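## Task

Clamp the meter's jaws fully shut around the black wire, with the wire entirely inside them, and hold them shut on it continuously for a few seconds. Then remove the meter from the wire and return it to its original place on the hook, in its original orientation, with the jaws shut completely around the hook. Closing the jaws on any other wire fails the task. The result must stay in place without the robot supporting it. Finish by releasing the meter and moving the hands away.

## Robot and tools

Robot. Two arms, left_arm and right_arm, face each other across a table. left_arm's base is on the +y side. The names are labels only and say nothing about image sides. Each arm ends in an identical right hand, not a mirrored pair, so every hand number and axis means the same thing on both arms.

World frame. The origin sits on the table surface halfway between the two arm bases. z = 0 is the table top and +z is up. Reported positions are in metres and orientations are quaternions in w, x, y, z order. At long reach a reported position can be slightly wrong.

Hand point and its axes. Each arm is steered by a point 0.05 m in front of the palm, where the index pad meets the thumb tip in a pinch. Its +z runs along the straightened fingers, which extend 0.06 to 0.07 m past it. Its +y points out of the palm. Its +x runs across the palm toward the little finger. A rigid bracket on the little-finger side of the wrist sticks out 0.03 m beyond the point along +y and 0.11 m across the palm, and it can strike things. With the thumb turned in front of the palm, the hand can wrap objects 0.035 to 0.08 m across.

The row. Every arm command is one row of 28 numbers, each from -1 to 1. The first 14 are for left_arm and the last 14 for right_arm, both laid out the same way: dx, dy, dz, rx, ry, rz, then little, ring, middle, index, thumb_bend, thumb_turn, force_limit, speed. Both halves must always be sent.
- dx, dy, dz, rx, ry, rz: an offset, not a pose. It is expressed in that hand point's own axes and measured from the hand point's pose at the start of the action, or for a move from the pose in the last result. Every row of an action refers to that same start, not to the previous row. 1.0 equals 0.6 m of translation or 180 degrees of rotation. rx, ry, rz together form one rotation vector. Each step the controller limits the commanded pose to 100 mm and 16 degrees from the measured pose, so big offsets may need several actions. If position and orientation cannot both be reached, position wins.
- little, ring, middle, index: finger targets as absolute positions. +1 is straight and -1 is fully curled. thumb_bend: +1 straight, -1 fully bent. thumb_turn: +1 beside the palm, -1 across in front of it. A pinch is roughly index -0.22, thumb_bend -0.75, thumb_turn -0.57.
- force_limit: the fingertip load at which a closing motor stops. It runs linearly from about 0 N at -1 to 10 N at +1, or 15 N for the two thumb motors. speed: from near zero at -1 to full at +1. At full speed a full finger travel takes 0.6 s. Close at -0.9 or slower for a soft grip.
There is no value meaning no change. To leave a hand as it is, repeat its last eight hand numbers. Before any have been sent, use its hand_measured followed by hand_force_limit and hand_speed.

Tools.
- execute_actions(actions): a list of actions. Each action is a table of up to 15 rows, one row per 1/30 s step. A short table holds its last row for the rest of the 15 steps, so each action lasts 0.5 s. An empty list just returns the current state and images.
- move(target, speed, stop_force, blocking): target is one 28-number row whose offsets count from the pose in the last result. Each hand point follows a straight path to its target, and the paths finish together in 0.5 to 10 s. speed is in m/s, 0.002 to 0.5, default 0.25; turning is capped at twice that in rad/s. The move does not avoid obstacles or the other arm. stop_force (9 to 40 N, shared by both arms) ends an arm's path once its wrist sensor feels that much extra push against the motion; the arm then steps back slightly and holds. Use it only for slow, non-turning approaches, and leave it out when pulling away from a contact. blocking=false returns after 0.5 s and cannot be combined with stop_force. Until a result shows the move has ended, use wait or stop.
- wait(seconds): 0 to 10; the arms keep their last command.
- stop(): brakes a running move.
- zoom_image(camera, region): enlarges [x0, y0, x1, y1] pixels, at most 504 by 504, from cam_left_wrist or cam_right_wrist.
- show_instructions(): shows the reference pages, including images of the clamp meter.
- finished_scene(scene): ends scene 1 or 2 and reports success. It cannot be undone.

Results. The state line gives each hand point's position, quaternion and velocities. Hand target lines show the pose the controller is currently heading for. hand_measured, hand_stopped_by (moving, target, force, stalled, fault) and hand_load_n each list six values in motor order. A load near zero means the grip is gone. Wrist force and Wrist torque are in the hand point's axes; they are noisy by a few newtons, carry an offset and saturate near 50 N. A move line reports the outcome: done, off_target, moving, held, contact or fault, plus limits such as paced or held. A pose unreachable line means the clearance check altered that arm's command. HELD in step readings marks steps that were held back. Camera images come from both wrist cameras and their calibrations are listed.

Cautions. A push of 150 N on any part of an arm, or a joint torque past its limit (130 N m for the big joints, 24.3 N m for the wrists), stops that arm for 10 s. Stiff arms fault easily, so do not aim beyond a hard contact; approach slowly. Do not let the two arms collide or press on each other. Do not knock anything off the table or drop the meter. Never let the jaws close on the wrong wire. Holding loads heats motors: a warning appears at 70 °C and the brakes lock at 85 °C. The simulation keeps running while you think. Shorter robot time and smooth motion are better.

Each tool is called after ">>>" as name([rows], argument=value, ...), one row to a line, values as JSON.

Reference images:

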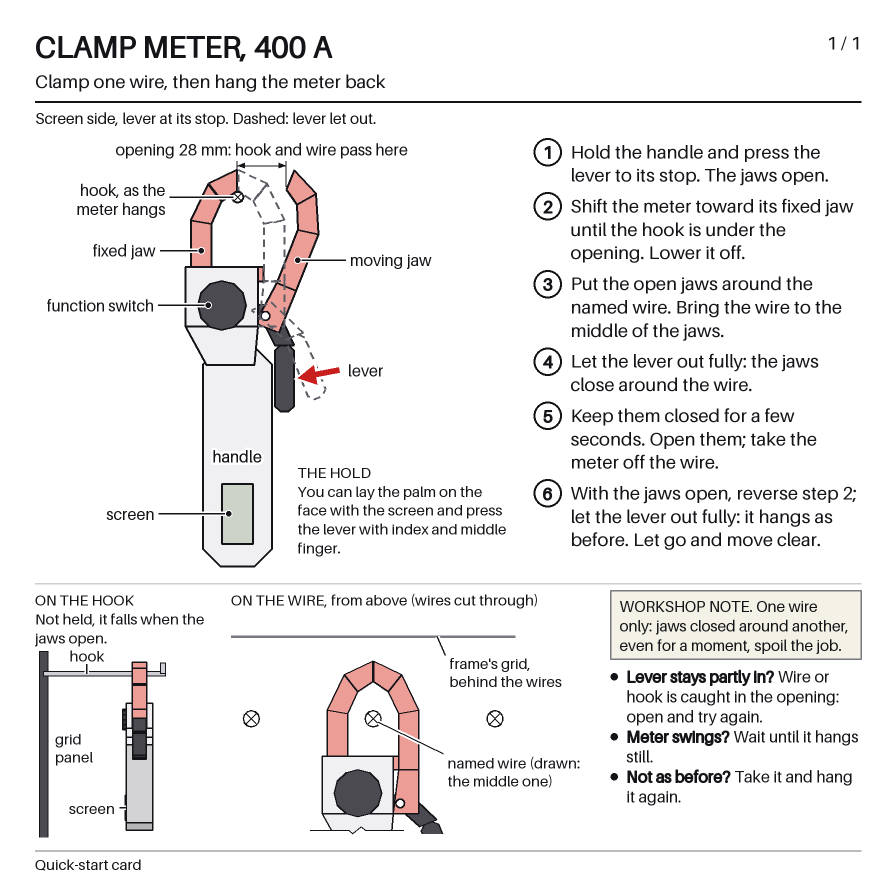

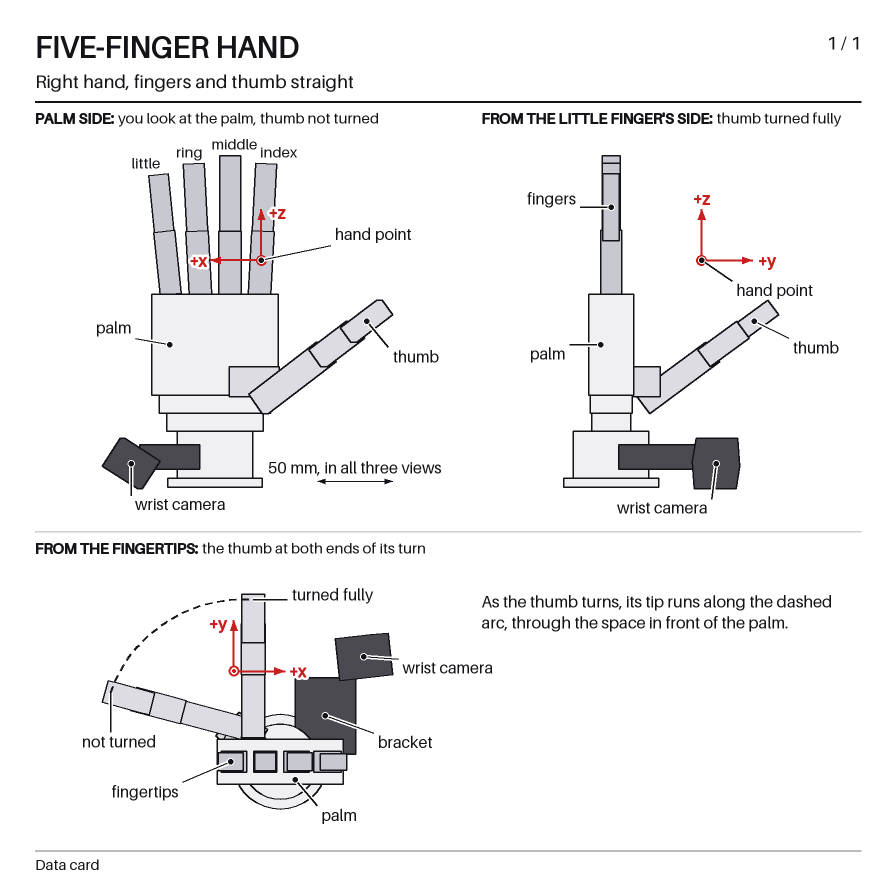

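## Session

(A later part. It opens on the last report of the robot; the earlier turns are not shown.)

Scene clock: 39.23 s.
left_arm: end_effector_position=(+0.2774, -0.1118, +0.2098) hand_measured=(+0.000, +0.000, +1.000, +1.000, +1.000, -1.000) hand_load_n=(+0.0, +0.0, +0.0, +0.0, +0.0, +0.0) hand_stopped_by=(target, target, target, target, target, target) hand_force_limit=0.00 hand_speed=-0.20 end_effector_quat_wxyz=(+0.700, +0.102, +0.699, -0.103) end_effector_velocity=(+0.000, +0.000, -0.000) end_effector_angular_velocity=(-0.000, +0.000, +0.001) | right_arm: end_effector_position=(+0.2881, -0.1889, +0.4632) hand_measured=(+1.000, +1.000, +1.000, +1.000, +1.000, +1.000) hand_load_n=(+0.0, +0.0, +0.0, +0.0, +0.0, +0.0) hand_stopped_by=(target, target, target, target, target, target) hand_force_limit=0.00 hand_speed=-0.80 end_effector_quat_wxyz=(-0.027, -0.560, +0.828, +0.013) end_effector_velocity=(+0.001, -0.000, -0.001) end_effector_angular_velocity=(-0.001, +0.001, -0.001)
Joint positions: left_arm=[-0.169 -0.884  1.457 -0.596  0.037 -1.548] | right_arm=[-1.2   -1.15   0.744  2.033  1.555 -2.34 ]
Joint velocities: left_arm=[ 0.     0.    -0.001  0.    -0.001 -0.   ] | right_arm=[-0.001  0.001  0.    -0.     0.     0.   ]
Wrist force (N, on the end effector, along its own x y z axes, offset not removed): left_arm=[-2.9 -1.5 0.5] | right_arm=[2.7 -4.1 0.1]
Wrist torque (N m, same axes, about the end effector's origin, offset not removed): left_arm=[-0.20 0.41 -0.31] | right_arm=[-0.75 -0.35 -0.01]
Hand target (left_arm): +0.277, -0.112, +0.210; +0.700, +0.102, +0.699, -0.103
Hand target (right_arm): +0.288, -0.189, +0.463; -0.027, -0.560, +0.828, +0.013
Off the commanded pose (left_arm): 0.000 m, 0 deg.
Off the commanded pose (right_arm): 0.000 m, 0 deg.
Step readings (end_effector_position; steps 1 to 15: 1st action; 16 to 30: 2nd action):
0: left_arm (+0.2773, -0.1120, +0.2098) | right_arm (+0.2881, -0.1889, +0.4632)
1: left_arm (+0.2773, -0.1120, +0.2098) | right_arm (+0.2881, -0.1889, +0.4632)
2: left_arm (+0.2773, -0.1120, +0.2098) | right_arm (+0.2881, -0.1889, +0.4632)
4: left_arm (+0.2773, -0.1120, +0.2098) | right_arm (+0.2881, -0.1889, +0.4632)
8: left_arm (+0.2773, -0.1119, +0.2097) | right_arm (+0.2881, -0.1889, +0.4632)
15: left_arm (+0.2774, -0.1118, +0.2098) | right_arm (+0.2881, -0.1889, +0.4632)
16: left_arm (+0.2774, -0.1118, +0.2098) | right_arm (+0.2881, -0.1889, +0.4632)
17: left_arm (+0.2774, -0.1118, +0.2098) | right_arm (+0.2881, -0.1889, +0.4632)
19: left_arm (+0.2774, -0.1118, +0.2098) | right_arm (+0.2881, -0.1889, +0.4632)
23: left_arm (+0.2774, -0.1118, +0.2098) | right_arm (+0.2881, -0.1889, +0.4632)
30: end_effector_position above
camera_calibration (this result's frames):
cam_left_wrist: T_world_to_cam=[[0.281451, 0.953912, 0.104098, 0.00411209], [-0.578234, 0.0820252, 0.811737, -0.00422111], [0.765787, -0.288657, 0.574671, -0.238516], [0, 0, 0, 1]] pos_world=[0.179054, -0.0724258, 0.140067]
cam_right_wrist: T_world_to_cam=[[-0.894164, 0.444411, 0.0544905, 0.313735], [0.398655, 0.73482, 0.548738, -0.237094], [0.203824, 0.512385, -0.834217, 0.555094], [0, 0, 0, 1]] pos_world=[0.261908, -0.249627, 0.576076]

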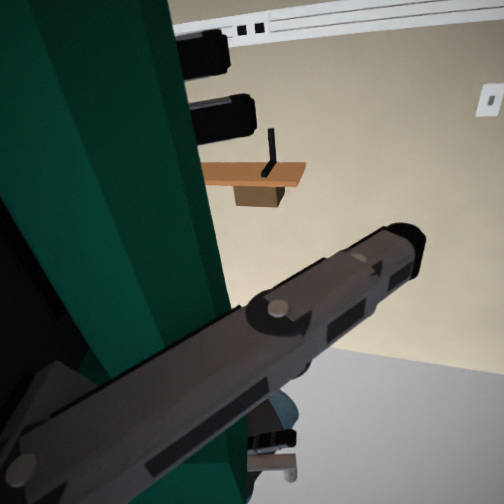

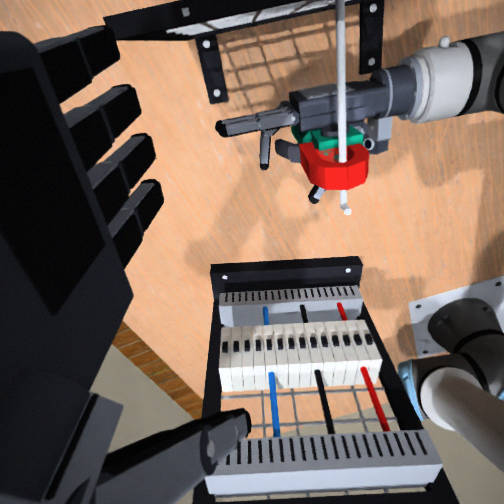

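>>> execute_actions([
  [[0,0,0,0,0,0,-1,-1,1,1,-1,-1,-0.4,-0.6, 0,0,0,0,0,0,1,1,1,1,1,1,0,-0.8]],
  [[0,0,0,0,0,0,-1,-1,1,1,-1,-1,-0.4,-0.6, 0,0,0,0,0,0,1,1,1,1,1,1,0,-0.8]],
  [[0,0,0,0,0,0,-1,-1,1,1,-1,-1,-0.4,-0.6, 0,0,0,0,0,0,1,1,1,1,1,1,0,-0.8]],
  [[0,0,0,0,0,0,-1,-1,1,1,-1,-1,-0.4,-0.6, 0,0,0,0,0,0,1,1,1,1,1,1,0,-0.8]],
])

>>> zoom_image(camera="cam_right_wrist", region=[210, 50, 420, 230])

Scene clock: 41.60 s.
left_arm: end_effector_position=(+0.2774, -0.1118, +0.2098) hand_measured=(-0.906, -0.862, +1.000, +1.000, +0.350, -1.000) hand_load_n=(+8.0, +5.0, +0.0, +0.0, +4.5, +1.5) hand_stopped_by=(force, force, target, target, force, target) hand_force_limit=-0.40 hand_speed=-0.60 end_effector_quat_wxyz=(+0.700, +0.102, +0.699, -0.103) end_effector_velocity=(+0.000, +0.000, -0.000) end_effector_angular_velocity=(+0.000, -0.000, +0.001) | right_arm: end_effector_position=(+0.2881, -0.1889, +0.4632) hand_measured=(+1.000, +1.000, +1.000, +1.000, +1.000, +1.000) hand_load_n=(+0.0, +0.0, +0.0, +0.0, +0.0, +0.0) hand_stopped_by=(target, target, target, target, target, target) hand_force_limit=0.00 hand_speed=-0.80 end_effector_quat_wxyz=(-0.027, -0.560, +0.828, +0.013) end_effector_velocity=(+0.000, -0.000, -0.000) end_effector_angular_velocity=(-0.001, +0.000, -0.003)
Joint positions: left_arm=[-0.169 -0.884  1.457 -0.596  0.037 -1.548] | right_arm=[-1.2   -1.15   0.744  2.033  1.555 -2.34 ]
Joint velocities: left_arm=[ 0.     0.001 -0.    -0.    -0.    -0.   ] | right_arm=[-0.001  0.     0.     0.     0.     0.002]
Wrist force (N, on the end effector, along its own x y z axes, offset not removed): left_arm=[-3.9 -1.2 -4.2] | right_arm=[1.4 -0.6 1.0]
Wrist torque (N m, same axes, about the end effector's origin, offset not removed): left_arm=[-0.09 0.59 -0.44] | right_arm=[-0.36 -0.29 0.10]
Hand target (left_arm): +0.277, -0.112, +0.210; +0.700, +0.102, +0.699, -0.103
Hand target (right_arm): +0.288, -0.189, +0.463; -0.027, -0.560, +0.828, +0.013
Off the commanded pose (left_arm): 0.000 m, 0 deg.
Off the commanded pose (right_arm): 0.000 m, 0 deg.
Step readings (end_effector_position; steps 1 to 15: 1st action; 16 to 30: 2nd action; 31 to 45: 3rd action; 46 to 60: 4th action):
0: left_arm (+0.2774, -0.1118, +0.2098) | right_arm (+0.2881, -0.1889, +0.4632)
1: left_arm (+0.2774, -0.1118, +0.2098) | right_arm (+0.2881, -0.1889, +0.4632)
2: left_arm (+0.2774, -0.1118, +0.2098) | right_arm (+0.2881, -0.1889, +0.4632)
4: left_arm (+0.2774, -0.1118, +0.2098) | right_arm (+0.2881, -0.1889, +0.4632)
8: left_arm (+0.2774, -0.1118, +0.2098) | right_arm (+0.2881, -0.1889, +0.4632)
15: left_arm (+0.2774, -0.1118, +0.2098) | right_arm (+0.2881, -0.1889, +0.4632)
16: left_arm (+0.2774, -0.1118, +0.2098) | right_arm (+0.2881, -0.1889, +0.4632)
17: left_arm (+0.2774, -0.1118, +0.2098) | right_arm (+0.2881, -0.1889, +0.4632)
19: left_arm (+0.2774, -0.1118, +0.2098) | right_arm (+0.2881, -0.1889, +0.4632)
23: left_arm (+0.2774, -0.1118, +0.2098) | right_arm (+0.2881, -0.1889, +0.4632)
30: left_arm (+0.2774, -0.1118, +0.2098) | right_arm (+0.2881, -0.1889, +0.4632)
31: left_arm (+0.2774, -0.1118, +0.2098) | right_arm (+0.2881, -0.1889, +0.4632)
32: left_arm (+0.2774, -0.1118, +0.2098) | right_arm (+0.2881, -0.1889, +0.4632)
34: left_arm (+0.2774, -0.1118, +0.2098) | right_arm (+0.2881, -0.1889, +0.4632)
38: left_arm (+0.2774, -0.1118, +0.2098) | right_arm (+0.2881, -0.1889, +0.4632)
45: left_arm (+0.2774, -0.1118, +0.2098) | right_arm (+0.2881, -0.1889, +0.4632)
46: left_arm (+0.2774, -0.1118, +0.2098) | right_arm (+0.2881, -0.1889, +0.4632)
47: left_arm (+0.2774, -0.1118, +0.2098) | right_arm (+0.2881, -0.1889, +0.4632)
49: left_arm (+0.2774, -0.1118, +0.2098) | right_arm (+0.2881, -0.1889, +0.4632)
53: left_arm (+0.2774, -0.1118, +0.2098) | right_arm (+0.2881, -0.1889, +0.4632)
60: end_effector_position above
camera_calibration (this result's frames):
cam_left_wrist: T_world_to_cam=[[0.281451, 0.953912, 0.104105, 0.00410898], [-0.578236, 0.0820197, 0.811737, -0.0042195], [0.765786, -0.288661, 0.57467, -0.238515], [0, 0, 0, 1]] pos_world=[0.179055, -0.0724235, 0.140065]
cam_right_wrist: T_world_to_cam=[[-0.894164, 0.444411, 0.0544904, 0.313735], [0.398655, 0.73482, 0.548738, -0.237094], [0.203825, 0.512385, -0.834217, 0.555094], [0, 0, 0, 1]] pos_world=[0.261908, -0.249627, 0.576076]

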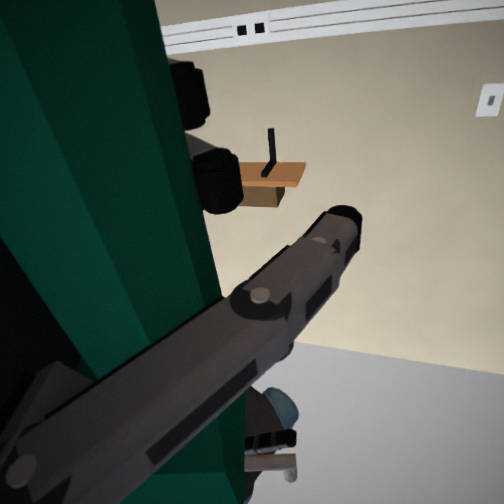

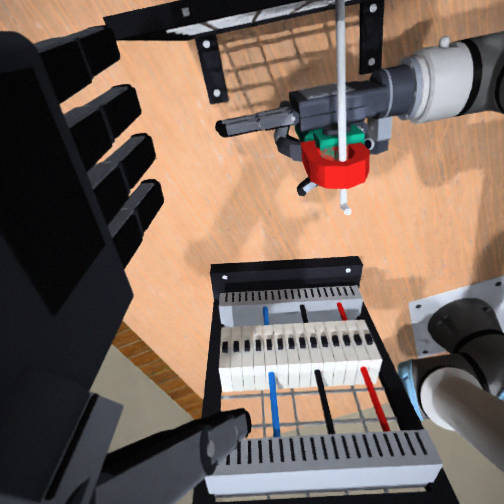

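Region (210, 50, 420, 230) of cam_right_wrist's 504x504 image, scaled by 2.400, with more detail than that image has; it fills the top 432 rows of this view, and the rest is white.

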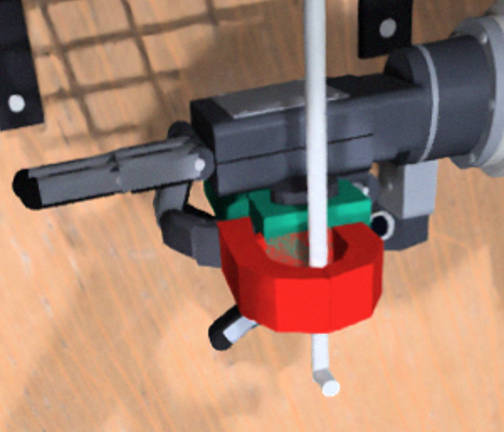

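>>> zoom_image(camera="cam_left_wrist", region=[100, 30, 380, 330])

>>> zoom_image(camera="cam_right_wrist", region=[260, 90, 340, 200])

Region (100, 30, 380, 330) of cam_left_wrist's 504x504 image, scaled by 1.680, with more detail than that image has; it fills the left 470 columns of this view, and the rest is white.

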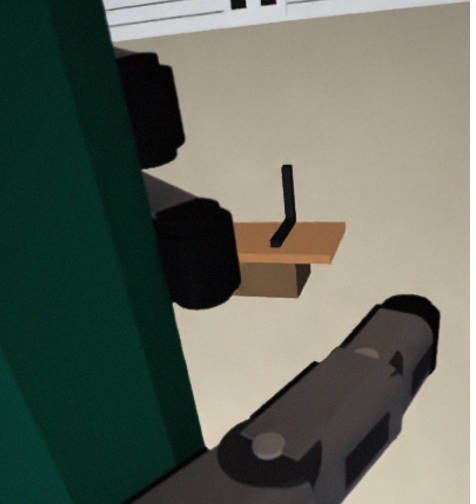

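Region (260, 90, 340, 200) of cam_right_wrist's 504x504 image, scaled by 4.582, with more detail than that image has; it fills the left 367 columns of this view, and the rest is white.

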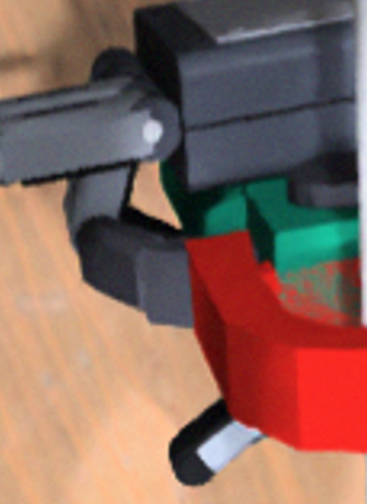

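>>> execute_actions([
  [[0,0,0,0,0,0,-0.4,-0.4,1,1,0.5,-1,-0.4,-0.2, 0,0,0,0,0,0,1,1,1,1,1,1,0,-0.8]],
  [[0,0,-0.002,0,0,0,-0.4,-0.4,1,1,0.5,-1,-0.4,-0.2, 0,0,0,0,0,0,1,1,1,1,1,1,0,-0.8],[0,0,-0.004,0,0,0,-0.4,-0.4,1,1,0.5,-1,-0.4,-0.2, 0,0,0,0,0,0,1,1,1,1,1,1,0,-0.8],[0,0,-0.006,0,0,0,-0.4,-0.4,1,1,0.5,-1,-0.4,-0.2, 0,0,0,0,0,0,1,1,1,1,1,1,0,-0.8],[0,0,-0.008,0,0,0,-0.4,-0.4,1,1,0.5,-1,-0.4,-0.2, 0,0,0,0,0,0,1,1,1,1,1,1,0,-0.8],[0,0,-0.010,0,0,0,-0.4,-0.4,1,1,0.5,-1,-0.4,-0.2, 0,0,0,0,0,0,1,1,1,1,1,1,0,-0.8]],
  [[0,0,0,0,0,0,-0.4,-0.4,1,1,0.5,-1,-0.4,-0.2, 0,0,0,0,0,0,1,1,1,1,1,1,0,-0.8]],
])

>>> zoom_image(camera="cam_right_wrist", region=[210, 50, 420, 230])

Scene clock: 44.83 s.
left_arm: end_effector_position=(+0.2718, -0.1101, +0.2098) hand_measured=(-0.400, -0.400, +1.000, +1.000, +0.500, -1.000) hand_load_n=(+0.0, +0.0, +0.0, +0.0, +0.0, +0.0) hand_stopped_by=(target, target, target, target, target, target) hand_force_limit=-0.40 hand_speed=-0.20 end_effector_quat_wxyz=(+0.700, +0.102, +0.699, -0.103) end_effector_velocity=(+0.000, +0.000, -0.000) end_effector_angular_velocity=(+0.001, -0.000, -0.001) | right_arm: end_effector_position=(+0.2881, -0.1889, +0.4632) hand_measured=(+1.000, +1.000, +1.000, +1.000, +1.000, +1.000) hand_load_n=(+0.0, +0.0, +0.0, +0.0, +0.0, +0.0) hand_stopped_by=(target, target, target, target, target, target) hand_force_limit=0.00 hand_speed=-0.80 end_effector_quat_wxyz=(-0.027, -0.560, +0.828, +0.013) end_effector_velocity=(-0.001, +0.001, -0.001) end_effector_angular_velocity=(-0.001, +0.000, +0.004)
Joint positions: left_arm=[-0.179 -0.887  1.462 -0.599  0.027 -1.548] | right_arm=[-1.2   -1.15   0.744  2.033  1.555 -2.34 ]
Joint velocities: left_arm=[ 0.     0.     0.001 -0.     0.001 -0.   ] | right_arm=[ 0.003  0.001  0.    -0.001  0.001 -0.001]
Wrist force (N, on the end effector, along its own x y z axes, offset not removed): left_arm=[-0.7 3.1 -0.3] | right_arm=[-1.3 0.5 -1.8]
Wrist torque (N m, same axes, about the end effector's origin, offset not removed): left_arm=[0.40 0.33 0.08] | right_arm=[0.22 0.30 -0.05]
Hand target (left_arm): +0.272, -0.110, +0.210; +0.700, +0.102, +0.699, -0.103
Hand target (right_arm): +0.288, -0.189, +0.463; -0.027, -0.560, +0.828, +0.013
Off the commanded pose (left_arm): 0.000 m, 0 deg.
Off the commanded pose (right_arm): 0.000 m, 0 deg.
Step readings (end_effector_position; steps 1 to 15: 1st action; 16 to 30: 2nd action; 31 to 45: 3rd action):
0: left_arm (+0.2774, -0.1118, +0.2098) | right_arm (+0.2881, -0.1889, +0.4632)
1: left_arm (+0.2774, -0.1118, +0.2098) | right_arm (+0.2881, -0.1889, +0.4632)
2: left_arm (+0.2774, -0.1118, +0.2098) | right_arm (+0.2881, -0.1889, +0.4632)
4: left_arm (+0.2774, -0.1118, +0.2098) | right_arm (+0.2881, -0.1889, +0.4632)
8: left_arm (+0.2774, -0.1118, +0.2098) | right_arm (+0.2881, -0.1889, +0.4632)
15: left_arm (+0.2774, -0.1118, +0.2098) | right_arm (+0.2881, -0.1889, +0.4632)
16: left_arm (+0.2774, -0.1118, +0.2098) | right_arm (+0.2881, -0.1889, +0.4632)
17: left_arm (+0.2773, -0.1118, +0.2098) | right_arm (+0.2881, -0.1889, +0.4632)
19: left_arm (+0.2764, -0.1115, +0.2098) | right_arm (+0.2881, -0.1889, +0.4632)
23: left_arm (+0.2734, -0.1106, +0.2098) | right_arm (+0.2881, -0.1889, +0.4632)
30: left_arm (+0.2718, -0.1102, +0.2098) | right_arm (+0.2881, -0.1889, +0.4632)
31: left_arm (+0.2718, -0.1101, +0.2098) | right_arm (+0.2881, -0.1889, +0.4632)
32: left_arm (+0.2718, -0.1101, +0.2098) | right_arm (+0.2881, -0.1889, +0.4632)
34: left_arm (+0.2718, -0.1101, +0.2098) | right_arm (+0.2881, -0.1889, +0.4632)
38: left_arm (+0.2718, -0.1101, +0.2098) | right_arm (+0.2881, -0.1889, +0.4632)
45: end_effector_position above
camera_calibration (this result's frames):
cam_left_wrist: T_world_to_cam=[[0.281443, 0.953919, 0.104061, 0.0040763], [-0.578065, 0.0819879, 0.811862, -0.00766891], [0.765918, -0.288647, 0.574502, -0.233743], [0, 0, 0, 1]] pos_world=[0.173447, -0.0707287, 0.140087]
cam_right_wrist: T_world_to_cam=[[-0.894164, 0.444411, 0.0544906, 0.313735], [0.398655, 0.73482, 0.548738, -0.237094], [0.203824, 0.512385, -0.834217, 0.555094], [0, 0, 0, 1]] pos_world=[0.261908, -0.249627, 0.576076]

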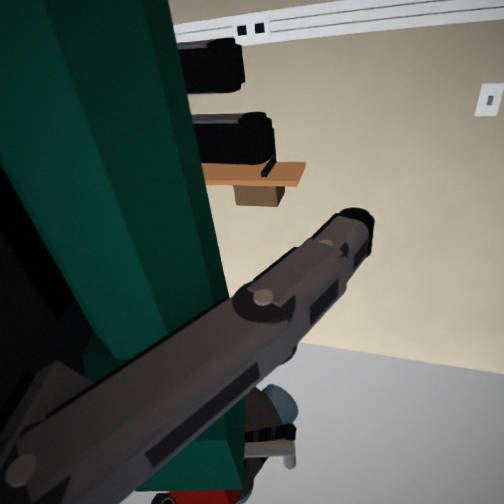

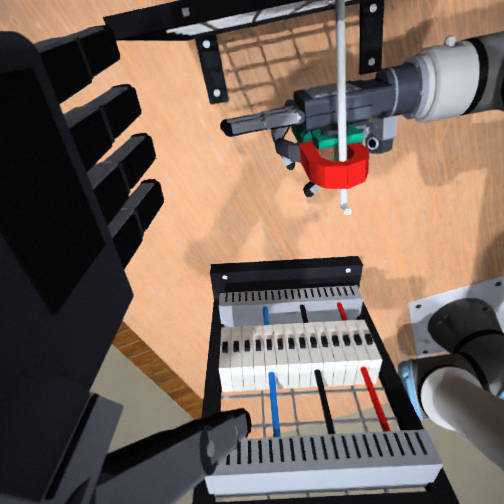

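Region (210, 50, 420, 230) of cam_right_wrist's 504x504 image, scaled by 2.400, with more detail than that image has; it fills the top 432 rows of this view, and the rest is white.

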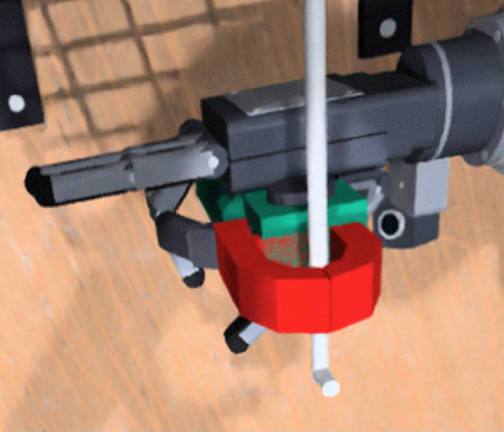

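>>> execute_actions([
  [[0,0,0,0,0,0,-0.62,-0.58,1,1,0.0,-1,-0.7,-0.6, 0,0,0,0,0,0,1,1,1,1,1,1,0,-0.8]],
  [[0,0,0,0,0,0,-0.62,-0.58,1,1,0.0,-1,-0.7,-0.6, 0,0,0,0,0,0,1,1,1,1,1,1,0,-0.8]],
])

>>> zoom_image(camera="cam_right_wrist", region=[210, 50, 420, 230])

Scene clock: 46.17 s.
left_arm: end_effector_position=(+0.2718, -0.1101, +0.2098) hand_measured=(-0.620, -0.580, +1.000, +1.000, +0.122, -1.000) hand_load_n=(+0.0, +0.0, +0.0, +0.0, +0.0, +0.0) hand_stopped_by=(target, target, target, target, moving, target) hand_force_limit=-0.70 hand_speed=-0.60 end_effector_quat_wxyz=(+0.700, +0.102, +0.699, -0.103) end_effector_velocity=(-0.000, -0.001, +0.001) end_effector_angular_velocity=(-0.002, +0.001, +0.000) | right_arm: end_effector_position=(+0.2881, -0.1889, +0.4632) hand_measured=(+1.000, +1.000, +1.000, +1.000, +1.000, +1.000) hand_load_n=(+0.0, +0.0, +0.0, +0.0, +0.0, +0.0) hand_stopped_by=(target, target, target, target, target, target) hand_force_limit=0.00 hand_speed=-0.80 end_effector_quat_wxyz=(-0.027, -0.560, +0.828, +0.013) end_effector_velocity=(-0.000, +0.000, +0.000) end_effector_angular_velocity=(+0.001, +0.001, -0.000)
Joint positions: left_arm=[-0.179 -0.887  1.462 -0.599  0.027 -1.548] | right_arm=[-1.2   -1.15   0.744  2.033  1.555 -2.34 ]
Joint velocities: left_arm=[-0.    -0.    -0.002  0.    -0.     0.   ] | right_arm=[-0.     0.     0.     0.    -0.001  0.   ]
Wrist force (N, on the end effector, along its own x y z axes, offset not removed): left_arm=[0.0 -1.9 -4.3] | right_arm=[0.4 0.1 -2.5]
Wrist torque (N m, same axes, about the end effector's origin, offset not removed): left_arm=[-0.19 0.27 0.01] | right_arm=[0.02 0.16 0.07]
Hand target (left_arm): +0.272, -0.110, +0.210; +0.700, +0.102, +0.699, -0.103
Hand target (right_arm): +0.288, -0.189, +0.463; -0.027, -0.560, +0.828, +0.013
Off the commanded pose (left_arm): 0.000 m, 0 deg.
Off the commanded pose (right_arm): 0.000 m, 0 deg.
Step readings (end_effector_position; steps 1 to 15: 1st action; 16 to 30: 2nd action):
0: left_arm (+0.2718, -0.1101, +0.2098) | right_arm (+0.2881, -0.1889, +0.4632)
1: left_arm (+0.2718, -0.1101, +0.2098) | right_arm (+0.2881, -0.1889, +0.4632)
2: left_arm (+0.2718, -0.1101, +0.2098) | right_arm (+0.2881, -0.1889, +0.4632)
4: left_arm (+0.2718, -0.1101, +0.2098) | right_arm (+0.2881, -0.1889, +0.4632)
8: left_arm (+0.2718, -0.1101, +0.2098) | right_arm (+0.2881, -0.1889, +0.4632)
15: left_arm (+0.2718, -0.1101, +0.2098) | right_arm (+0.2881, -0.1889, +0.4632)
16: left_arm (+0.2718, -0.1101, +0.2098) | right_arm (+0.2881, -0.1889, +0.4632)
17: left_arm (+0.2718, -0.1101, +0.2098) | right_arm (+0.2881, -0.1889, +0.4632)
19: left_arm (+0.2718, -0.1101, +0.2098) | right_arm (+0.2881, -0.1889, +0.4632)
23: left_arm (+0.2718, -0.1101, +0.2098) | right_arm (+0.2881, -0.1889, +0.4632)
30: end_effector_position above
camera_calibration (this result's frames):
cam_left_wrist: T_world_to_cam=[[0.281444, 0.953921, 0.104036, 0.00408779], [-0.578059, 0.0820074, 0.811863, -0.0076746], [0.765922, -0.288633, 0.574504, -0.233747], [0, 0, 0, 1]] pos_world=[0.173445, -0.0707371, 0.140094]
cam_right_wrist: T_world_to_cam=[[-0.894164, 0.444411, 0.0544903, 0.313735], [0.398655, 0.73482, 0.548738, -0.237094], [0.203825, 0.512385, -0.834217, 0.555094], [0, 0, 0, 1]] pos_world=[0.261908, -0.249627, 0.576076]

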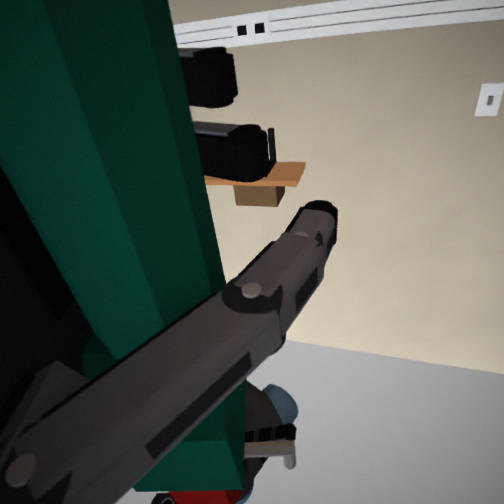

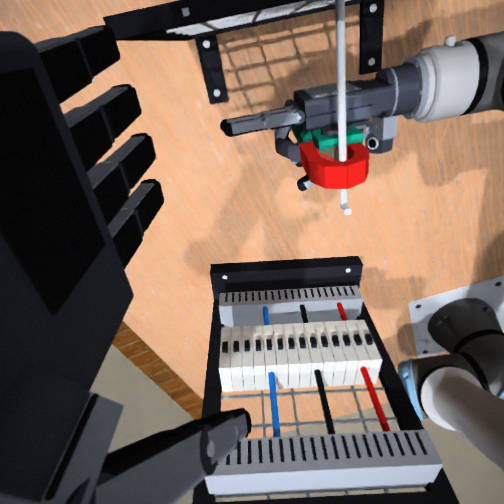

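Region (210, 50, 420, 230) of cam_right_wrist's 504x504 image, scaled by 2.400, with more detail than that image has; it fills the top 432 rows of this view, and the rest is white.

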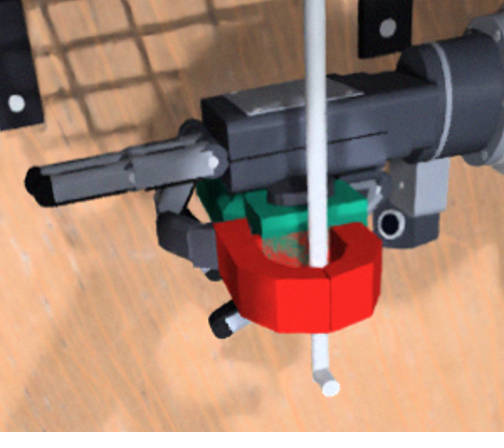

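>>> execute_actions([
  [[0,0,0,0,0,0,-0.62,-0.58,1,1,-1,-1,-0.6,-0.5, 0,0,0,0,0,0,1,1,1,1,1,1,0,-0.8]],
  [[0,0,0,0,0,0,-0.62,-0.58,1,1,-1,-1,-0.6,-0.5, 0,0,0,0,0,0,1,1,1,1,1,1,0,-0.8]],
])

>>> zoom_image(camera="cam_right_wrist", region=[210, 50, 420, 230])

Scene clock: 53.60 s.
left_arm: end_effector_position=(+0.2718, -0.1101, +0.2098) hand_measured=(-0.620, -0.580, +1.000, +1.000, -0.360, -1.000) hand_load_n=(+0.0, +0.0, +0.0, +0.0, +3.5, +0.5) hand_stopped_by=(target, target, target, target, force, target) hand_force_limit=-0.60 hand_speed=-0.50 end_effector_quat_wxyz=(+0.700, +0.102, +0.699, -0.103) end_effector_velocity=(+0.000, +0.000, -0.000) end_effector_angular_velocity=(+0.001, -0.000, +0.001) | right_arm: end_effector_position=(+0.2881, -0.1889, +0.4632) hand_measured=(+1.000, +1.000, +1.000, +1.000, +1.000, +1.000) hand_load_n=(+0.0, +0.0, +0.0, +0.0, +0.0, +0.0) hand_stopped_by=(target, target, target, target, target, target) hand_force_limit=0.00 hand_speed=-0.80 end_effector_quat_wxyz=(-0.027, -0.560, +0.828, +0.013) end_effector_velocity=(-0.000, +0.000, +0.000) end_effector_angular_velocity=(+0.000, +0.000, +0.000)
Joint positions: left_arm=[-0.179 -0.887  1.462 -0.599  0.027 -1.548] | right_arm=[-1.2   -1.15   0.744  2.033  1.555 -2.34 ]
Joint velocities: left_arm=[ 0.    -0.     0.001  0.    -0.001 -0.   ] | right_arm=[ 0. -0.  0.  0. -0. -0.]
Wrist force (N, on the end effector, along its own x y z axes, offset not removed): left_arm=[-2.3 2.0 -3.9] | right_arm=[-2.0 0.2 -3.1]
Wrist torque (N m, same axes, about the end effector's origin, offset not removed): left_arm=[0.33 0.42 -0.10] | right_arm=[0.23 0.41 -0.18]
Hand target (left_arm): +0.272, -0.110, +0.210; +0.700, +0.102, +0.699, -0.103
Hand target (right_arm): +0.288, -0.189, +0.463; -0.027, -0.560, +0.828, +0.013
Off the commanded pose (left_arm): 0.000 m, 0 deg.
Off the commanded pose (right_arm): 0.000 m, 0 deg.
Step readings (end_effector_position; steps 1 to 15: 1st action; 16 to 30: 2nd action):
0: left_arm (+0.2718, -0.1101, +0.2098) | right_arm (+0.2881, -0.1889, +0.4632)
1: left_arm (+0.2718, -0.1101, +0.2098) | right_arm (+0.2881, -0.1889, +0.4632)
2: left_arm (+0.2718, -0.1101, +0.2098) | right_arm (+0.2881, -0.1889, +0.4632)
4: left_arm (+0.2718, -0.1101, +0.2098) | right_arm (+0.2881, -0.1889, +0.4632)
8: left_arm (+0.2718, -0.1101, +0.2098) | right_arm (+0.2881, -0.1889, +0.4632)
15: left_arm (+0.2718, -0.1101, +0.2098) | right_arm (+0.2881, -0.1889, +0.4632)
16: left_arm (+0.2718, -0.1101, +0.2098) | right_arm (+0.2881, -0.1889, +0.4632)
17: left_arm (+0.2718, -0.1101, +0.2098) | right_arm (+0.2881, -0.1889, +0.4632)
19: left_arm (+0.2718, -0.1101, +0.2098) | right_arm (+0.2881, -0.1889, +0.4632)
23: left_arm (+0.2718, -0.1101, +0.2098) | right_arm (+0.2881, -0.1889, +0.4632)
30: end_effector_position above
camera_calibration (this result's frames):
cam_left_wrist: T_world_to_cam=[[0.281444, 0.953921, 0.104036, 0.0040878], [-0.578059, 0.0820073, 0.811863, -0.00767465], [0.765922, -0.288633, 0.574504, -0.233747], [0, 0, 0, 1]] pos_world=[0.173445, -0.0707371, 0.140094]
cam_right_wrist: T_world_to_cam=[[-0.894164, 0.444411, 0.0544906, 0.313735], [0.398655, 0.73482, 0.548738, -0.237094], [0.203824, 0.512385, -0.834217, 0.555094], [0, 0, 0, 1]] pos_world=[0.261908, -0.249627, 0.576076]

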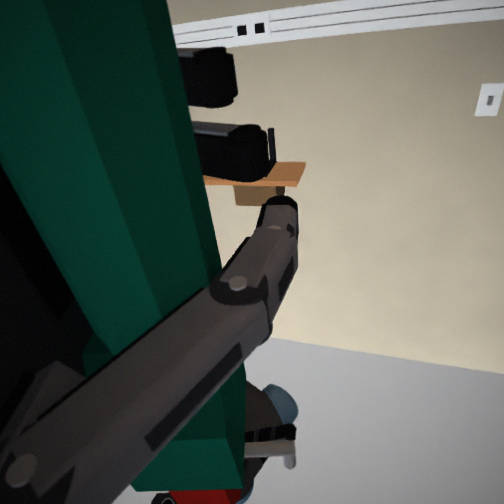

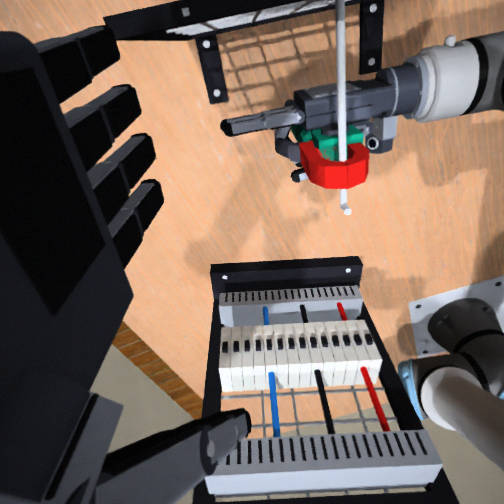

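Region (210, 50, 420, 230) of cam_right_wrist's 504x504 image, scaled by 2.400, with more detail than that image has; it fills the top 432 rows of this view, and the rest is white.

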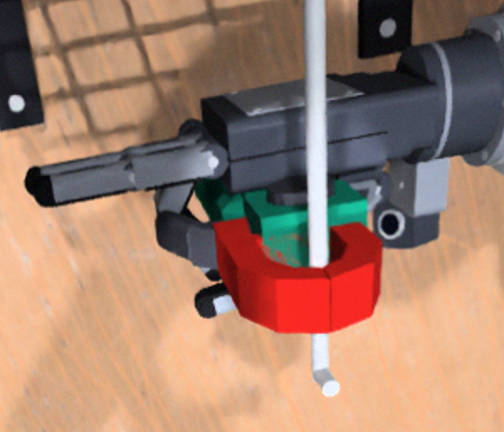

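>>> execute_actions([
  [[0,0,0,0,0,0,-0.62,-0.58,1,1,-0.95,-1,0.2,-0.8, 0,0,0,0,0,0,1,1,1,1,1,1,0,-0.8]],
  [[0,0,0,0,0,0,-1,-1,1,1,-0.95,-1,0.2,-0.8, 0,0,0,0,0,0,1,1,1,1,1,1,0,-0.8]],
  [[0,0,0,0,0,0,-1,-1,1,1,-0.95,-1,0.2,-0.8, 0,0,0,0,0,0,1,1,1,1,1,1,0,-0.8]],
  [[0,0,0,0,0,0,-1,-1,1,1,-0.95,-1,0.2,-0.8, 0,0,0,0,0,0,1,1,1,1,1,1,0,-0.8]],
])

>>> zoom_image(camera="cam_right_wrist", region=[210, 50, 420, 230])

Scene clock: 56.20 s.
left_arm: end_effector_position=(+0.2718, -0.1101, +0.2098) hand_measured=(-0.772, -0.764, +1.000, +1.000, -0.416, -1.000) hand_load_n=(+7.0, +8.5, +0.0, +0.0, +9.0, +2.0) hand_stopped_by=(force, force, target, target, force, target) hand_force_limit=0.20 hand_speed=-0.80 end_effector_quat_wxyz=(+0.700, +0.102, +0.699, -0.103) end_effector_velocity=(+0.000, +0.000, -0.000) end_effector_angular_velocity=(+0.000, +0.000, +0.001) | right_arm: end_effector_position=(+0.2881, -0.1889, +0.4632) hand_measured=(+1.000, +1.000, +1.000, +1.000, +1.000, +1.000) hand_load_n=(+0.0, +0.0, +0.0, +0.0, +0.0, +0.0) hand_stopped_by=(target, target, target, target, target, target) hand_force_limit=0.00 hand_speed=-0.80 end_effector_quat_wxyz=(-0.027, -0.560, +0.828, +0.013) end_effector_velocity=(-0.000, -0.000, +0.000) end_effector_angular_velocity=(+0.000, +0.001, -0.001)
Joint positions: left_arm=[-0.179 -0.887  1.462 -0.599  0.027 -1.548] | right_arm=[-1.2   -1.15   0.744  2.033  1.555 -2.34 ]
Joint velocities: left_arm=[ 0.    -0.     0.001 -0.    -0.001 -0.   ] | right_arm=[-0.    -0.    -0.     0.001 -0.     0.001]
Wrist force (N, on the end effector, along its own x y z axes, offset not removed): left_arm=[-3.3 -4.7 -6.3] | right_arm=[2.4 -0.6 -4.6]
Wrist torque (N m, same axes, about the end effector's origin, offset not removed): left_arm=[-0.61 0.08 -0.37] | right_arm=[0.02 -0.22 0.15]
Hand target (left_arm): +0.272, -0.110, +0.210; +0.700, +0.102, +0.699, -0.103
Hand target (right_arm): +0.288, -0.189, +0.463; -0.027, -0.560, +0.828, +0.013
Off the commanded pose (left_arm): 0.000 m, 0 deg.
Off the commanded pose (right_arm): 0.000 m, 0 deg.
Step readings (end_effector_position; steps 1 to 15: 1st action; 16 to 30: 2nd action; 31 to 45: 3rd action; 46 to 60: 4th action):
0: left_arm (+0.2718, -0.1101, +0.2098) | right_arm (+0.2881, -0.1889, +0.4632)
1: left_arm (+0.2718, -0.1101, +0.2098) | right_arm (+0.2881, -0.1889, +0.4632)
2: left_arm (+0.2718, -0.1101, +0.2098) | right_arm (+0.2881, -0.1889, +0.4632)
4: left_arm (+0.2718, -0.1101, +0.2098) | right_arm (+0.2881, -0.1889, +0.4632)
8: left_arm (+0.2718, -0.1101, +0.2098) | right_arm (+0.2881, -0.1889, +0.4632)
15: left_arm (+0.2718, -0.1101, +0.2098) | right_arm (+0.2881, -0.1889, +0.4632)
16: left_arm (+0.2718, -0.1101, +0.2098) | right_arm (+0.2881, -0.1889, +0.4632)
17: left_arm (+0.2718, -0.1101, +0.2098) | right_arm (+0.2881, -0.1889, +0.4632)
19: left_arm (+0.2718, -0.1101, +0.2098) | right_arm (+0.2881, -0.1889, +0.4632)
23: left_arm (+0.2718, -0.1101, +0.2098) | right_arm (+0.2881, -0.1889, +0.4632)
30: left_arm (+0.2718, -0.1101, +0.2098) | right_arm (+0.2881, -0.1889, +0.4632)
31: left_arm (+0.2718, -0.1101, +0.2098) | right_arm (+0.2881, -0.1889, +0.4632)
32: left_arm (+0.2718, -0.1101, +0.2098) | right_arm (+0.2881, -0.1889, +0.4632)
34: left_arm (+0.2718, -0.1101, +0.2098) | right_arm (+0.2881, -0.1889, +0.4632)
38: left_arm (+0.2718, -0.1101, +0.2098) | right_arm (+0.2881, -0.1889, +0.4632)
45: left_arm (+0.2718, -0.1101, +0.2098) | right_arm (+0.2881, -0.1889, +0.4632)
46: left_arm (+0.2718, -0.1101, +0.2098) | right_arm (+0.2881, -0.1889, +0.4632)
47: left_arm (+0.2718, -0.1101, +0.2098) | right_arm (+0.2881, -0.1889, +0.4632)
49: left_arm (+0.2718, -0.1101, +0.2098) | right_arm (+0.2881, -0.1889, +0.4632)
53: left_arm (+0.2718, -0.1101, +0.2098) | right_arm (+0.2881, -0.1889, +0.4632)
60: end_effector_position above
camera_calibration (this result's frames):
cam_left_wrist: T_world_to_cam=[[0.281444, 0.953921, 0.104036, 0.00408773], [-0.578059, 0.0820072, 0.811863, -0.00767455], [0.765922, -0.288633, 0.574504, -0.233747], [0, 0, 0, 1]] pos_world=[0.173445, -0.0707371, 0.140094]
cam_right_wrist: T_world_to_cam=[[-0.894164, 0.444411, 0.0544907, 0.313735], [0.398655, 0.73482, 0.548738, -0.237095], [0.203824, 0.512385, -0.834217, 0.555094], [0, 0, 0, 1]] pos_world=[0.261908, -0.249627, 0.576076]

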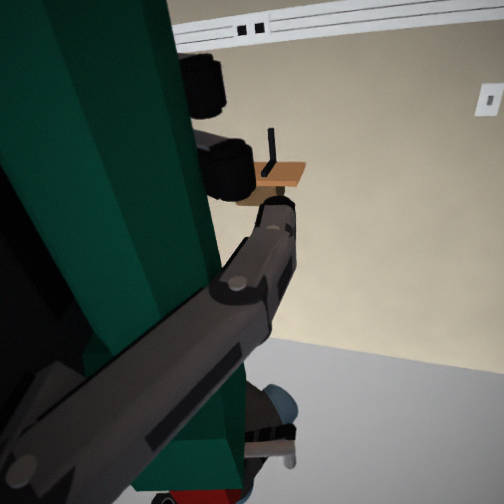

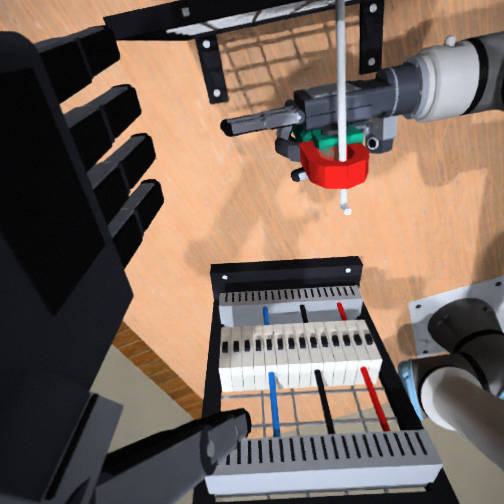

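Region (210, 50, 420, 230) of cam_right_wrist's 504x504 image, scaled by 2.400, with more detail than that image has; it fills the top 432 rows of this view, and the rest is white.

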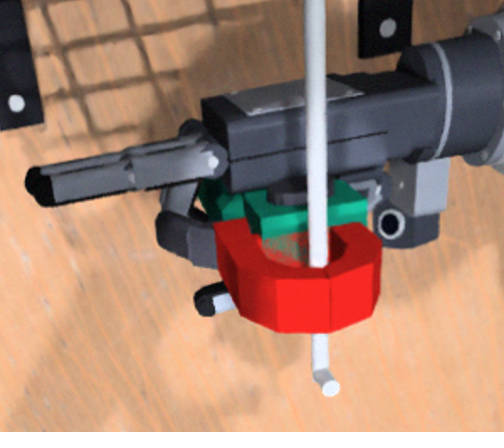

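>>> execute_actions([
  [[0,0,0,0,0,0,-1,-1,0.1,0.1,-0.95,-1,0.4,-0.4, 0,0,0,0,0,0,1,1,1,1,1,1,0,-0.8]],
  [[0,0,0,0,0,0,-1,-1,0.1,0.1,-0.95,-1,0.4,-0.4, 0,0,0,0,0,0,1,1,1,1,1,1,0,-0.8]],
])

>>> zoom_image(camera="cam_right_wrist", region=[210, 50, 420, 230])

Scene clock: 57.47 s.
left_arm: end_effector_position=(+0.2718, -0.1101, +0.2098) hand_measured=(-0.772, -0.764, +0.104, +0.104, -0.416, -1.000) hand_load_n=(+7.0, +8.5, +1.5, +0.0, +9.0, +1.5) hand_stopped_by=(force, force, moving, moving, force, target) hand_force_limit=0.40 hand_speed=-0.40 end_effector_quat_wxyz=(+0.700, +0.102, +0.699, -0.103) end_effector_velocity=(-0.000, -0.000, -0.000) end_effector_angular_velocity=(+0.000, -0.000, -0.001) | right_arm: end_effector_position=(+0.2881, -0.1889, +0.4632) hand_measured=(+1.000, +1.000, +1.000, +1.000, +1.000, +1.000) hand_load_n=(+0.0, +0.0, +0.0, +0.0, +0.0, +0.0) hand_stopped_by=(target, target, target, target, target, target) hand_force_limit=0.00 hand_speed=-0.80 end_effector_quat_wxyz=(-0.027, -0.560, +0.828, +0.013) end_effector_velocity=(+0.001, -0.000, -0.000) end_effector_angular_velocity=(-0.001, -0.000, -0.002)
Joint positions: left_arm=[-0.179 -0.887  1.462 -0.599  0.027 -1.548] | right_arm=[-1.2   -1.15   0.744  2.033  1.555 -2.34 ]
Joint velocities: left_arm=[-0.     0.001 -0.001  0.     0.001 -0.   ] | right_arm=[-0.001  0.     0.    -0.001  0.001  0.001]
Wrist force (N, on the end effector, along its own x y z axes, offset not removed): left_arm=[-1.3 -4.3 -3.7] | right_arm=[0.6 2.0 0.9]
Wrist torque (N m, same axes, about the end effector's origin, offset not removed): left_arm=[-0.45 0.03 -0.08] | right_arm=[0.20 -0.09 0.20]
Hand target (left_arm): +0.272, -0.110, +0.210; +0.700, +0.102, +0.699, -0.103
Hand target (right_arm): +0.288, -0.189, +0.463; -0.027, -0.560, +0.828, +0.013
Off the commanded pose (left_arm): 0.000 m, 0 deg.
Off the commanded pose (right_arm): 0.000 m, 0 deg.
Step readings (end_effector_position; steps 1 to 15: 1st action; 16 to 30: 2nd action):
0: left_arm (+0.2718, -0.1101, +0.2098) | right_arm (+0.2881, -0.1889, +0.4632)
1: left_arm (+0.2718, -0.1101, +0.2098) | right_arm (+0.2881, -0.1889, +0.4632)
2: left_arm (+0.2718, -0.1101, +0.2098) | right_arm (+0.2881, -0.1889, +0.4632)
4: left_arm (+0.2718, -0.1101, +0.2098) | right_arm (+0.2881, -0.1889, +0.4632)
8: left_arm (+0.2718, -0.1101, +0.2098) | right_arm (+0.2881, -0.1889, +0.4632)
15: left_arm (+0.2718, -0.1101, +0.2098) | right_arm (+0.2881, -0.1889, +0.4632)
16: left_arm (+0.2718, -0.1101, +0.2098) | right_arm (+0.2881, -0.1889, +0.4632)
17: left_arm (+0.2718, -0.1101, +0.2098) | right_arm (+0.2881, -0.1889, +0.4632)
19: left_arm (+0.2718, -0.1101, +0.2098) | right_arm (+0.2881, -0.1889, +0.4632)
23: left_arm (+0.2718, -0.1101, +0.2098) | right_arm (+0.2881, -0.1889, +0.4632)
30: end_effector_position above
camera_calibration (this result's frames):
cam_left_wrist: T_world_to_cam=[[0.281444, 0.953921, 0.104036, 0.00408778], [-0.578059, 0.0820074, 0.811863, -0.00767459], [0.765922, -0.288633, 0.574504, -0.233747], [0, 0, 0, 1]] pos_world=[0.173445, -0.0707371, 0.140094]
cam_right_wrist: T_world_to_cam=[[-0.894164, 0.444411, 0.0544905, 0.313735], [0.398655, 0.73482, 0.548738, -0.237094], [0.203824, 0.512385, -0.834217, 0.555094], [0, 0, 0, 1]] pos_world=[0.261908, -0.249627, 0.576076]

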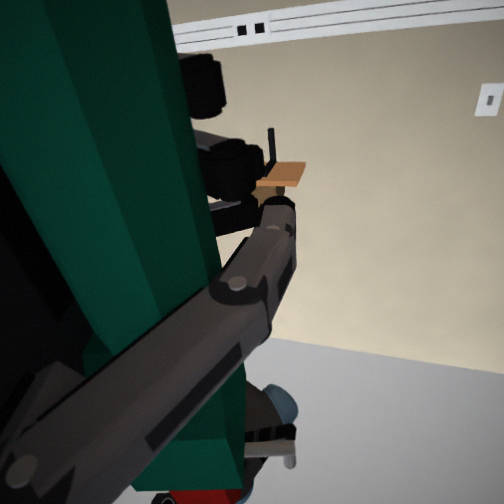

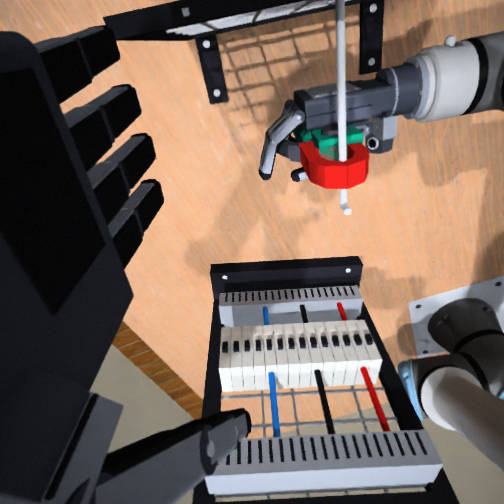

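Region (210, 50, 420, 230) of cam_right_wrist's 504x504 image, scaled by 2.400, with more detail than that image has; it fills the top 432 rows of this view, and the rest is white.

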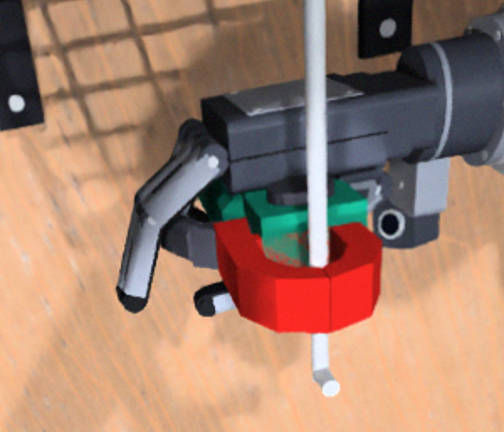

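>>> execute_actions([
  [[0,0,0,0,0,0,-1,-1,-0.3,-0.3,-0.95,-1,0.4,-0.7, 0,0,0,0,0,0,1,1,1,1,1,1,0,-0.8]],
  [[0,0,0,0,0,0,-1,-1,-0.3,-0.3,-0.95,-1,0.4,-0.7, 0,0,0,0,0,0,1,1,1,1,1,1,0,-0.8]],
])

>>> zoom_image(camera="cam_right_wrist", region=[210, 50, 420, 230])

Scene clock: 59.13 s.
left_arm: end_effector_position=(+0.2718, -0.1101, +0.2098) hand_measured=(-0.772, -0.764, -0.276, -0.300, -0.416, -1.000) hand_load_n=(+7.0, +8.5, +10.5, +2.0, +10.0, +1.5) hand_stopped_by=(force, force, force, moving, force, target) hand_force_limit=0.40 hand_speed=-0.70 end_effector_quat_wxyz=(+0.700, +0.102, +0.699, -0.103) end_effector_velocity=(-0.000, +0.001, -0.000) end_effector_angular_velocity=(+0.000, -0.000, +0.001) | right_arm: end_effector_position=(+0.2881, -0.1889, +0.4632) hand_measured=(+1.000, +1.000, +1.000, +1.000, +1.000, +1.000) hand_load_n=(+0.0, +0.0, +0.0, +0.0, +0.0, +0.0) hand_stopped_by=(target, target, target, target, target, target) hand_force_limit=0.00 hand_speed=-0.80 end_effector_quat_wxyz=(-0.027, -0.560, +0.828, +0.013) end_effector_velocity=(+0.000, -0.000, -0.000) end_effector_angular_velocity=(-0.001, +0.002, -0.001)
Joint positions: left_arm=[-0.179 -0.887  1.462 -0.599  0.027 -1.548] | right_arm=[-1.2   -1.15   0.744  2.033  1.555 -2.34 ]
Joint velocities: left_arm=[-0.    -0.     0.001 -0.    -0.001 -0.   ] | right_arm=[-0.     0.001  0.     0.001 -0.     0.001]
Wrist force (N, on the end effector, along its own x y z axes, offset not removed): left_arm=[-4.3 -0.1 -3.9] | right_arm=[-0.7 1.5 -4.7]
Wrist torque (N m, same axes, about the end effector's origin, offset not removed): left_arm=[0.12 0.75 -0.19] | right_arm=[0.49 0.36 0.03]
Hand target (left_arm): +0.272, -0.110, +0.210; +0.700, +0.102, +0.699, -0.103
Hand target (right_arm): +0.288, -0.189, +0.463; -0.027, -0.560, +0.828, +0.013
Off the commanded pose (left_arm): 0.000 m, 0 deg.
Off the commanded pose (right_arm): 0.000 m, 0 deg.
Step readings (end_effector_position; steps 1 to 15: 1st action; 16 to 30: 2nd action):
0: left_arm (+0.2718, -0.1101, +0.2098) | right_arm (+0.2881, -0.1889, +0.4632)
1: left_arm (+0.2718, -0.1101, +0.2098) | right_arm (+0.2881, -0.1889, +0.4632)
2: left_arm (+0.2718, -0.1101, +0.2098) | right_arm (+0.2881, -0.1889, +0.4632)
4: left_arm (+0.2718, -0.1101, +0.2098) | right_arm (+0.2881, -0.1889, +0.4632)
8: left_arm (+0.2718, -0.1101, +0.2098) | right_arm (+0.2881, -0.1889, +0.4632)
15: left_arm (+0.2718, -0.1101, +0.2098) | right_arm (+0.2881, -0.1889, +0.4632)
16: left_arm (+0.2718, -0.1101, +0.2098) | right_arm (+0.2881, -0.1889, +0.4632)
17: left_arm (+0.2718, -0.1101, +0.2098) | right_arm (+0.2881, -0.1889, +0.4632)
19: left_arm (+0.2718, -0.1101, +0.2098) | right_arm (+0.2881, -0.1889, +0.4632)
23: left_arm (+0.2718, -0.1101, +0.2098) | right_arm (+0.2881, -0.1889, +0.4632)
30: end_effector_position above
camera_calibration (this result's frames):
cam_left_wrist: T_world_to_cam=[[0.281444, 0.953921, 0.104036, 0.00408778], [-0.578059, 0.0820072, 0.811863, -0.0076746], [0.765922, -0.288633, 0.574504, -0.233747], [0, 0, 0, 1]] pos_world=[0.173445, -0.0707371, 0.140094]
cam_right_wrist: T_world_to_cam=[[-0.894164, 0.444411, 0.0544905, 0.313735], [0.398655, 0.73482, 0.548738, -0.237094], [0.203824, 0.512385, -0.834217, 0.555094], [0, 0, 0, 1]] pos_world=[0.261908, -0.249627, 0.576076]

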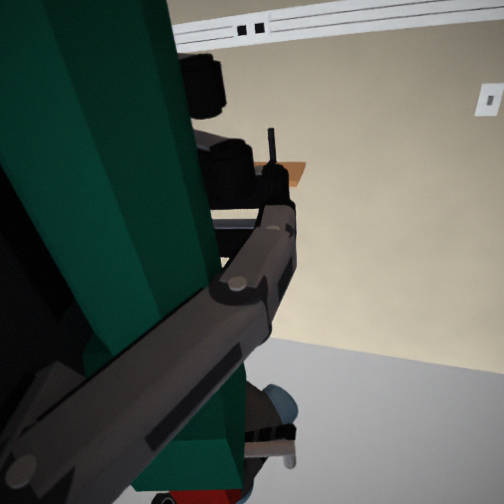

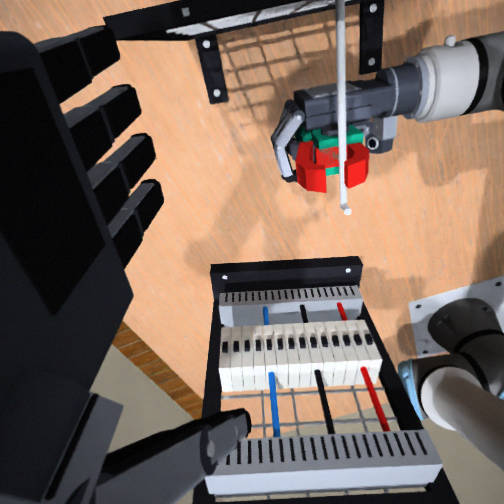

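Region (210, 50, 420, 230) of cam_right_wrist's 504x504 image, scaled by 2.400, with more detail than that image has; it fills the top 432 rows of this view, and the rest is white.

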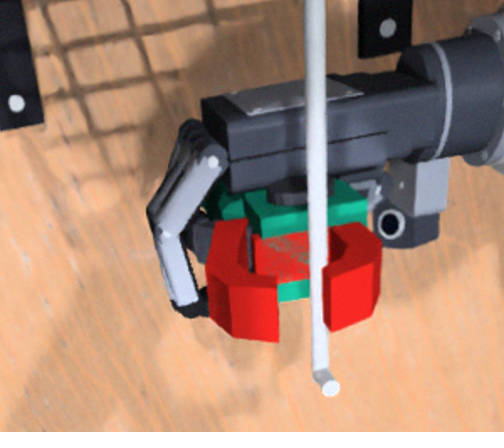

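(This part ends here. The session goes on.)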